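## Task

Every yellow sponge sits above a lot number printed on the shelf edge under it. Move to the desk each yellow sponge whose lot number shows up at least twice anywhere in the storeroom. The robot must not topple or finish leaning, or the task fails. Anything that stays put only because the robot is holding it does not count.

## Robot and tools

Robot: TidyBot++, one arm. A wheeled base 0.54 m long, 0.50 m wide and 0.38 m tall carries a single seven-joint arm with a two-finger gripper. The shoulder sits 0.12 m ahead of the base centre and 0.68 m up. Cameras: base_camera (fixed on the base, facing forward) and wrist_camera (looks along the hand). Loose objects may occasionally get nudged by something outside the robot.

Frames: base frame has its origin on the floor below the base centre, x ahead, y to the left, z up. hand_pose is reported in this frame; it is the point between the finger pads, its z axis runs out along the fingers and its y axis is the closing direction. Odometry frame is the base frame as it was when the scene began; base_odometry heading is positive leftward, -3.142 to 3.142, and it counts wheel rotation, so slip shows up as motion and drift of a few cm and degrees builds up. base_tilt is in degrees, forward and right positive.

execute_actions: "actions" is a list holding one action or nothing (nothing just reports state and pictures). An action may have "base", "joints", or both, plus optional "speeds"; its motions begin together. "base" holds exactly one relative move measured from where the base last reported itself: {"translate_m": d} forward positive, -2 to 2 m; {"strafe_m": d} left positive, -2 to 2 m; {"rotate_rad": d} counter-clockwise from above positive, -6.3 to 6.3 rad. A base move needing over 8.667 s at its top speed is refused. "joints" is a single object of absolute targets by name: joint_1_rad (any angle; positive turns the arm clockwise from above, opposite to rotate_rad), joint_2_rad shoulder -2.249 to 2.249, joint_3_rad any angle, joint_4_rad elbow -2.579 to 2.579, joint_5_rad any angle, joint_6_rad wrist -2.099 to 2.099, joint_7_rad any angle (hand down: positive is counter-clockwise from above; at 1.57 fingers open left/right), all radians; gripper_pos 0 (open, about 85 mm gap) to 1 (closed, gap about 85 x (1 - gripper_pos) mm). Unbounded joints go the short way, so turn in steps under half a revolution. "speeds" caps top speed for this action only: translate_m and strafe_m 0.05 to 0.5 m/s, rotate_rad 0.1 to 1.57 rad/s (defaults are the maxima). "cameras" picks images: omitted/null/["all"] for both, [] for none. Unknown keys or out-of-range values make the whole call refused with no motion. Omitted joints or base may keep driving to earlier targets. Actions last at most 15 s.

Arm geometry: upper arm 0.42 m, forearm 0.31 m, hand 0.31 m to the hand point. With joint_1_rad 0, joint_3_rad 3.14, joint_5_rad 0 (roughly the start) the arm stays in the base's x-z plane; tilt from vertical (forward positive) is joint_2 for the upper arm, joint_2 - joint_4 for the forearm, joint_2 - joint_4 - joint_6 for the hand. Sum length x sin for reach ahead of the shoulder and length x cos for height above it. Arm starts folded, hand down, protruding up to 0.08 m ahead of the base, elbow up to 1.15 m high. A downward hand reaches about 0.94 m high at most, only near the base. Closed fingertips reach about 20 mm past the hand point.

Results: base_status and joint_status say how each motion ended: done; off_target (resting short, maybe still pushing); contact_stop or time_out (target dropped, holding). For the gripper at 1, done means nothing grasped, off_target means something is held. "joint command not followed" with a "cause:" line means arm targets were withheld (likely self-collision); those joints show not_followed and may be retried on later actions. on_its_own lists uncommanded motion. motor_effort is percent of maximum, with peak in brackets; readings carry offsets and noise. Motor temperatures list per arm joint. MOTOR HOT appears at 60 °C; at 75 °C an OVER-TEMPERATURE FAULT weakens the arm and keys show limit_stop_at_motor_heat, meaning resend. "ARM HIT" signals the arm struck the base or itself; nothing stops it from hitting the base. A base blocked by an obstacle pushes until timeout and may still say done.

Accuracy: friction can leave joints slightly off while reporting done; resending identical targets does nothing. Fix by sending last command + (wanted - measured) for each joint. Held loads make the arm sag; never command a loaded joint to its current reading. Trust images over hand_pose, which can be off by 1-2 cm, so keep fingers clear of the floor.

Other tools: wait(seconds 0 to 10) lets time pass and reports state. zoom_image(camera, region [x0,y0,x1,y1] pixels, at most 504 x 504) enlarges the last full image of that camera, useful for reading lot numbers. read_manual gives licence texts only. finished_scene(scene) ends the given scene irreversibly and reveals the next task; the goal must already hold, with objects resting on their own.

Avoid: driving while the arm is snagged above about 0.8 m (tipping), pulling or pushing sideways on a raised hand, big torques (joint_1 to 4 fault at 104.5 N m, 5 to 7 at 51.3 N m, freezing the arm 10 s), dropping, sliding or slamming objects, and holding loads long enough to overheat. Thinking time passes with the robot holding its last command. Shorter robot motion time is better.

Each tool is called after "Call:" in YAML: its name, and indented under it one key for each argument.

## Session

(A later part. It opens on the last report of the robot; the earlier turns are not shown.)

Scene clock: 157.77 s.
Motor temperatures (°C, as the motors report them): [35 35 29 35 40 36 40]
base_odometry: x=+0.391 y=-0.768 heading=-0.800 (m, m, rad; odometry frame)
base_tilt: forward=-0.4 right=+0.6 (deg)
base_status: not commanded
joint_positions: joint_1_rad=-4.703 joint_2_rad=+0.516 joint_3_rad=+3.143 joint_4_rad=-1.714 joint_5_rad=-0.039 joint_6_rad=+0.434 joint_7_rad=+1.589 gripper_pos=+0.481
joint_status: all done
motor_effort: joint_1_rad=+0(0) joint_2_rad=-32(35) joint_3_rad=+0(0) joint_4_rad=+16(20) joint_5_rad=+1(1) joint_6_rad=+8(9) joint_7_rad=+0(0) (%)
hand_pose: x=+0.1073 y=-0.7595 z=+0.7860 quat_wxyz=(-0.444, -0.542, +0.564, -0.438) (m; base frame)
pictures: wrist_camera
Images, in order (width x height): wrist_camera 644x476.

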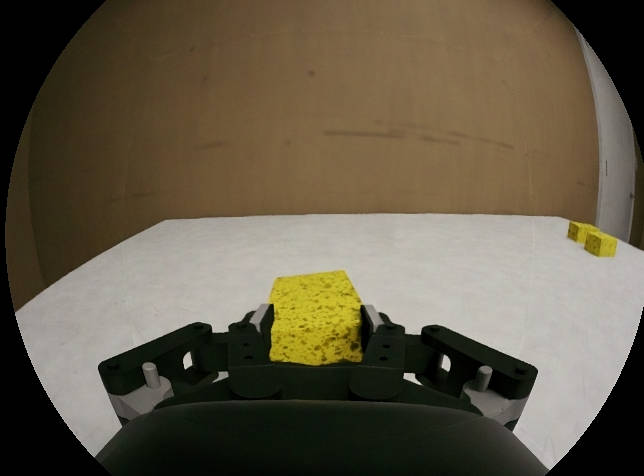

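Call:
execute_actions:
  actions:
    - {"joints":{"gripper_pos":0}}
  cameras: []

Call:
execute_actions:
  actions:
    - {"base":{"strafe_m":0.15}}
  cameras: ["wrist_camera"]

Call:
finished_scene:
  scene: 1

Scene clock: 159.10 s.
Motor temperatures (°C, as the motors report them): [35 35 29 35 40 36 40]
base_odometry: x=+0.391 y=-0.768 heading=-0.800 (m, m, rad; odometry frame)
base_tilt: forward=-0.4 right=+0.6 (deg)
base_status: not commanded
joint_positions: joint_1_rad=-4.703 joint_2_rad=+0.525 joint_3_rad=+3.143 joint_4_rad=-1.714 joint_5_rad=-0.039 joint_6_rad=+0.434 joint_7_rad=+1.589 gripper_pos=+0.000
joint_status: all done
motor_effort: joint_1_rad=+0(0) joint_2_rad=-33(34) joint_3_rad=+0(0) joint_4_rad=+18(18) joint_5_rad=+1(1) joint_6_rad=+9(9) joint_7_rad=+0(0) (%)
hand_pose: x=+0.1073 y=-0.7605 z=+0.7790 quat_wxyz=(-0.441, -0.544, +0.566, -0.435) (m; base frame)
pictures: none
No camera images: the call's "cameras" was empty. Leave "cameras" out to get every camera's image.

Scene clock: 160.57 s.
Motor temperatures (°C, as the motors report them): [35 35 29 35 40 36 40]
base_odometry: x=+0.499 y=-0.663 heading=-0.800 (m, m, rad; odometry frame)
base_tilt: forward=-0.4 right=+0.6 (deg)
base_status: done
joint_positions: joint_1_rad=-4.703 joint_2_rad=+0.530 joint_3_rad=+3.143 joint_4_rad=-1.713 joint_5_rad=-0.039 joint_6_rad=+0.434 joint_7_rad=+1.589 gripper_pos=+0.000
joint_status: not commanded
motor_effort: joint_1_rad=+0(1) joint_2_rad=-33(35) joint_3_rad=+0(1) joint_4_rad=+18(20) joint_5_rad=+1(1) joint_6_rad=+9(9) joint_7_rad=+0(0) (%)
hand_pose: x=+0.1073 y=-0.7610 z=+0.7752 quat_wxyz=(-0.440, -0.545, +0.567, -0.434) (m; base frame)
pictures: wrist_camera
Images, in order (width x height): wrist_camera 644x476.

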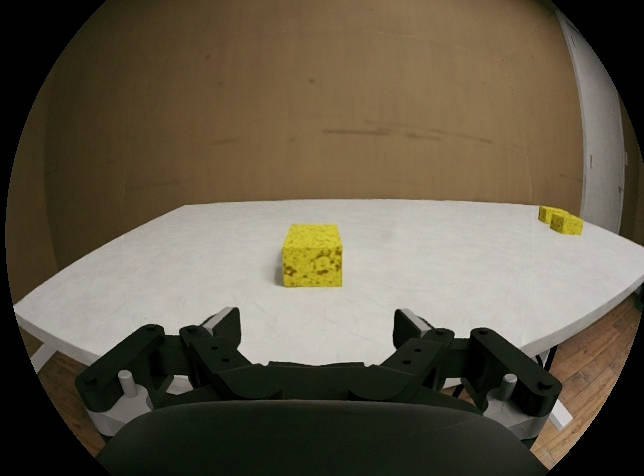

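The scene is finished: the task was done.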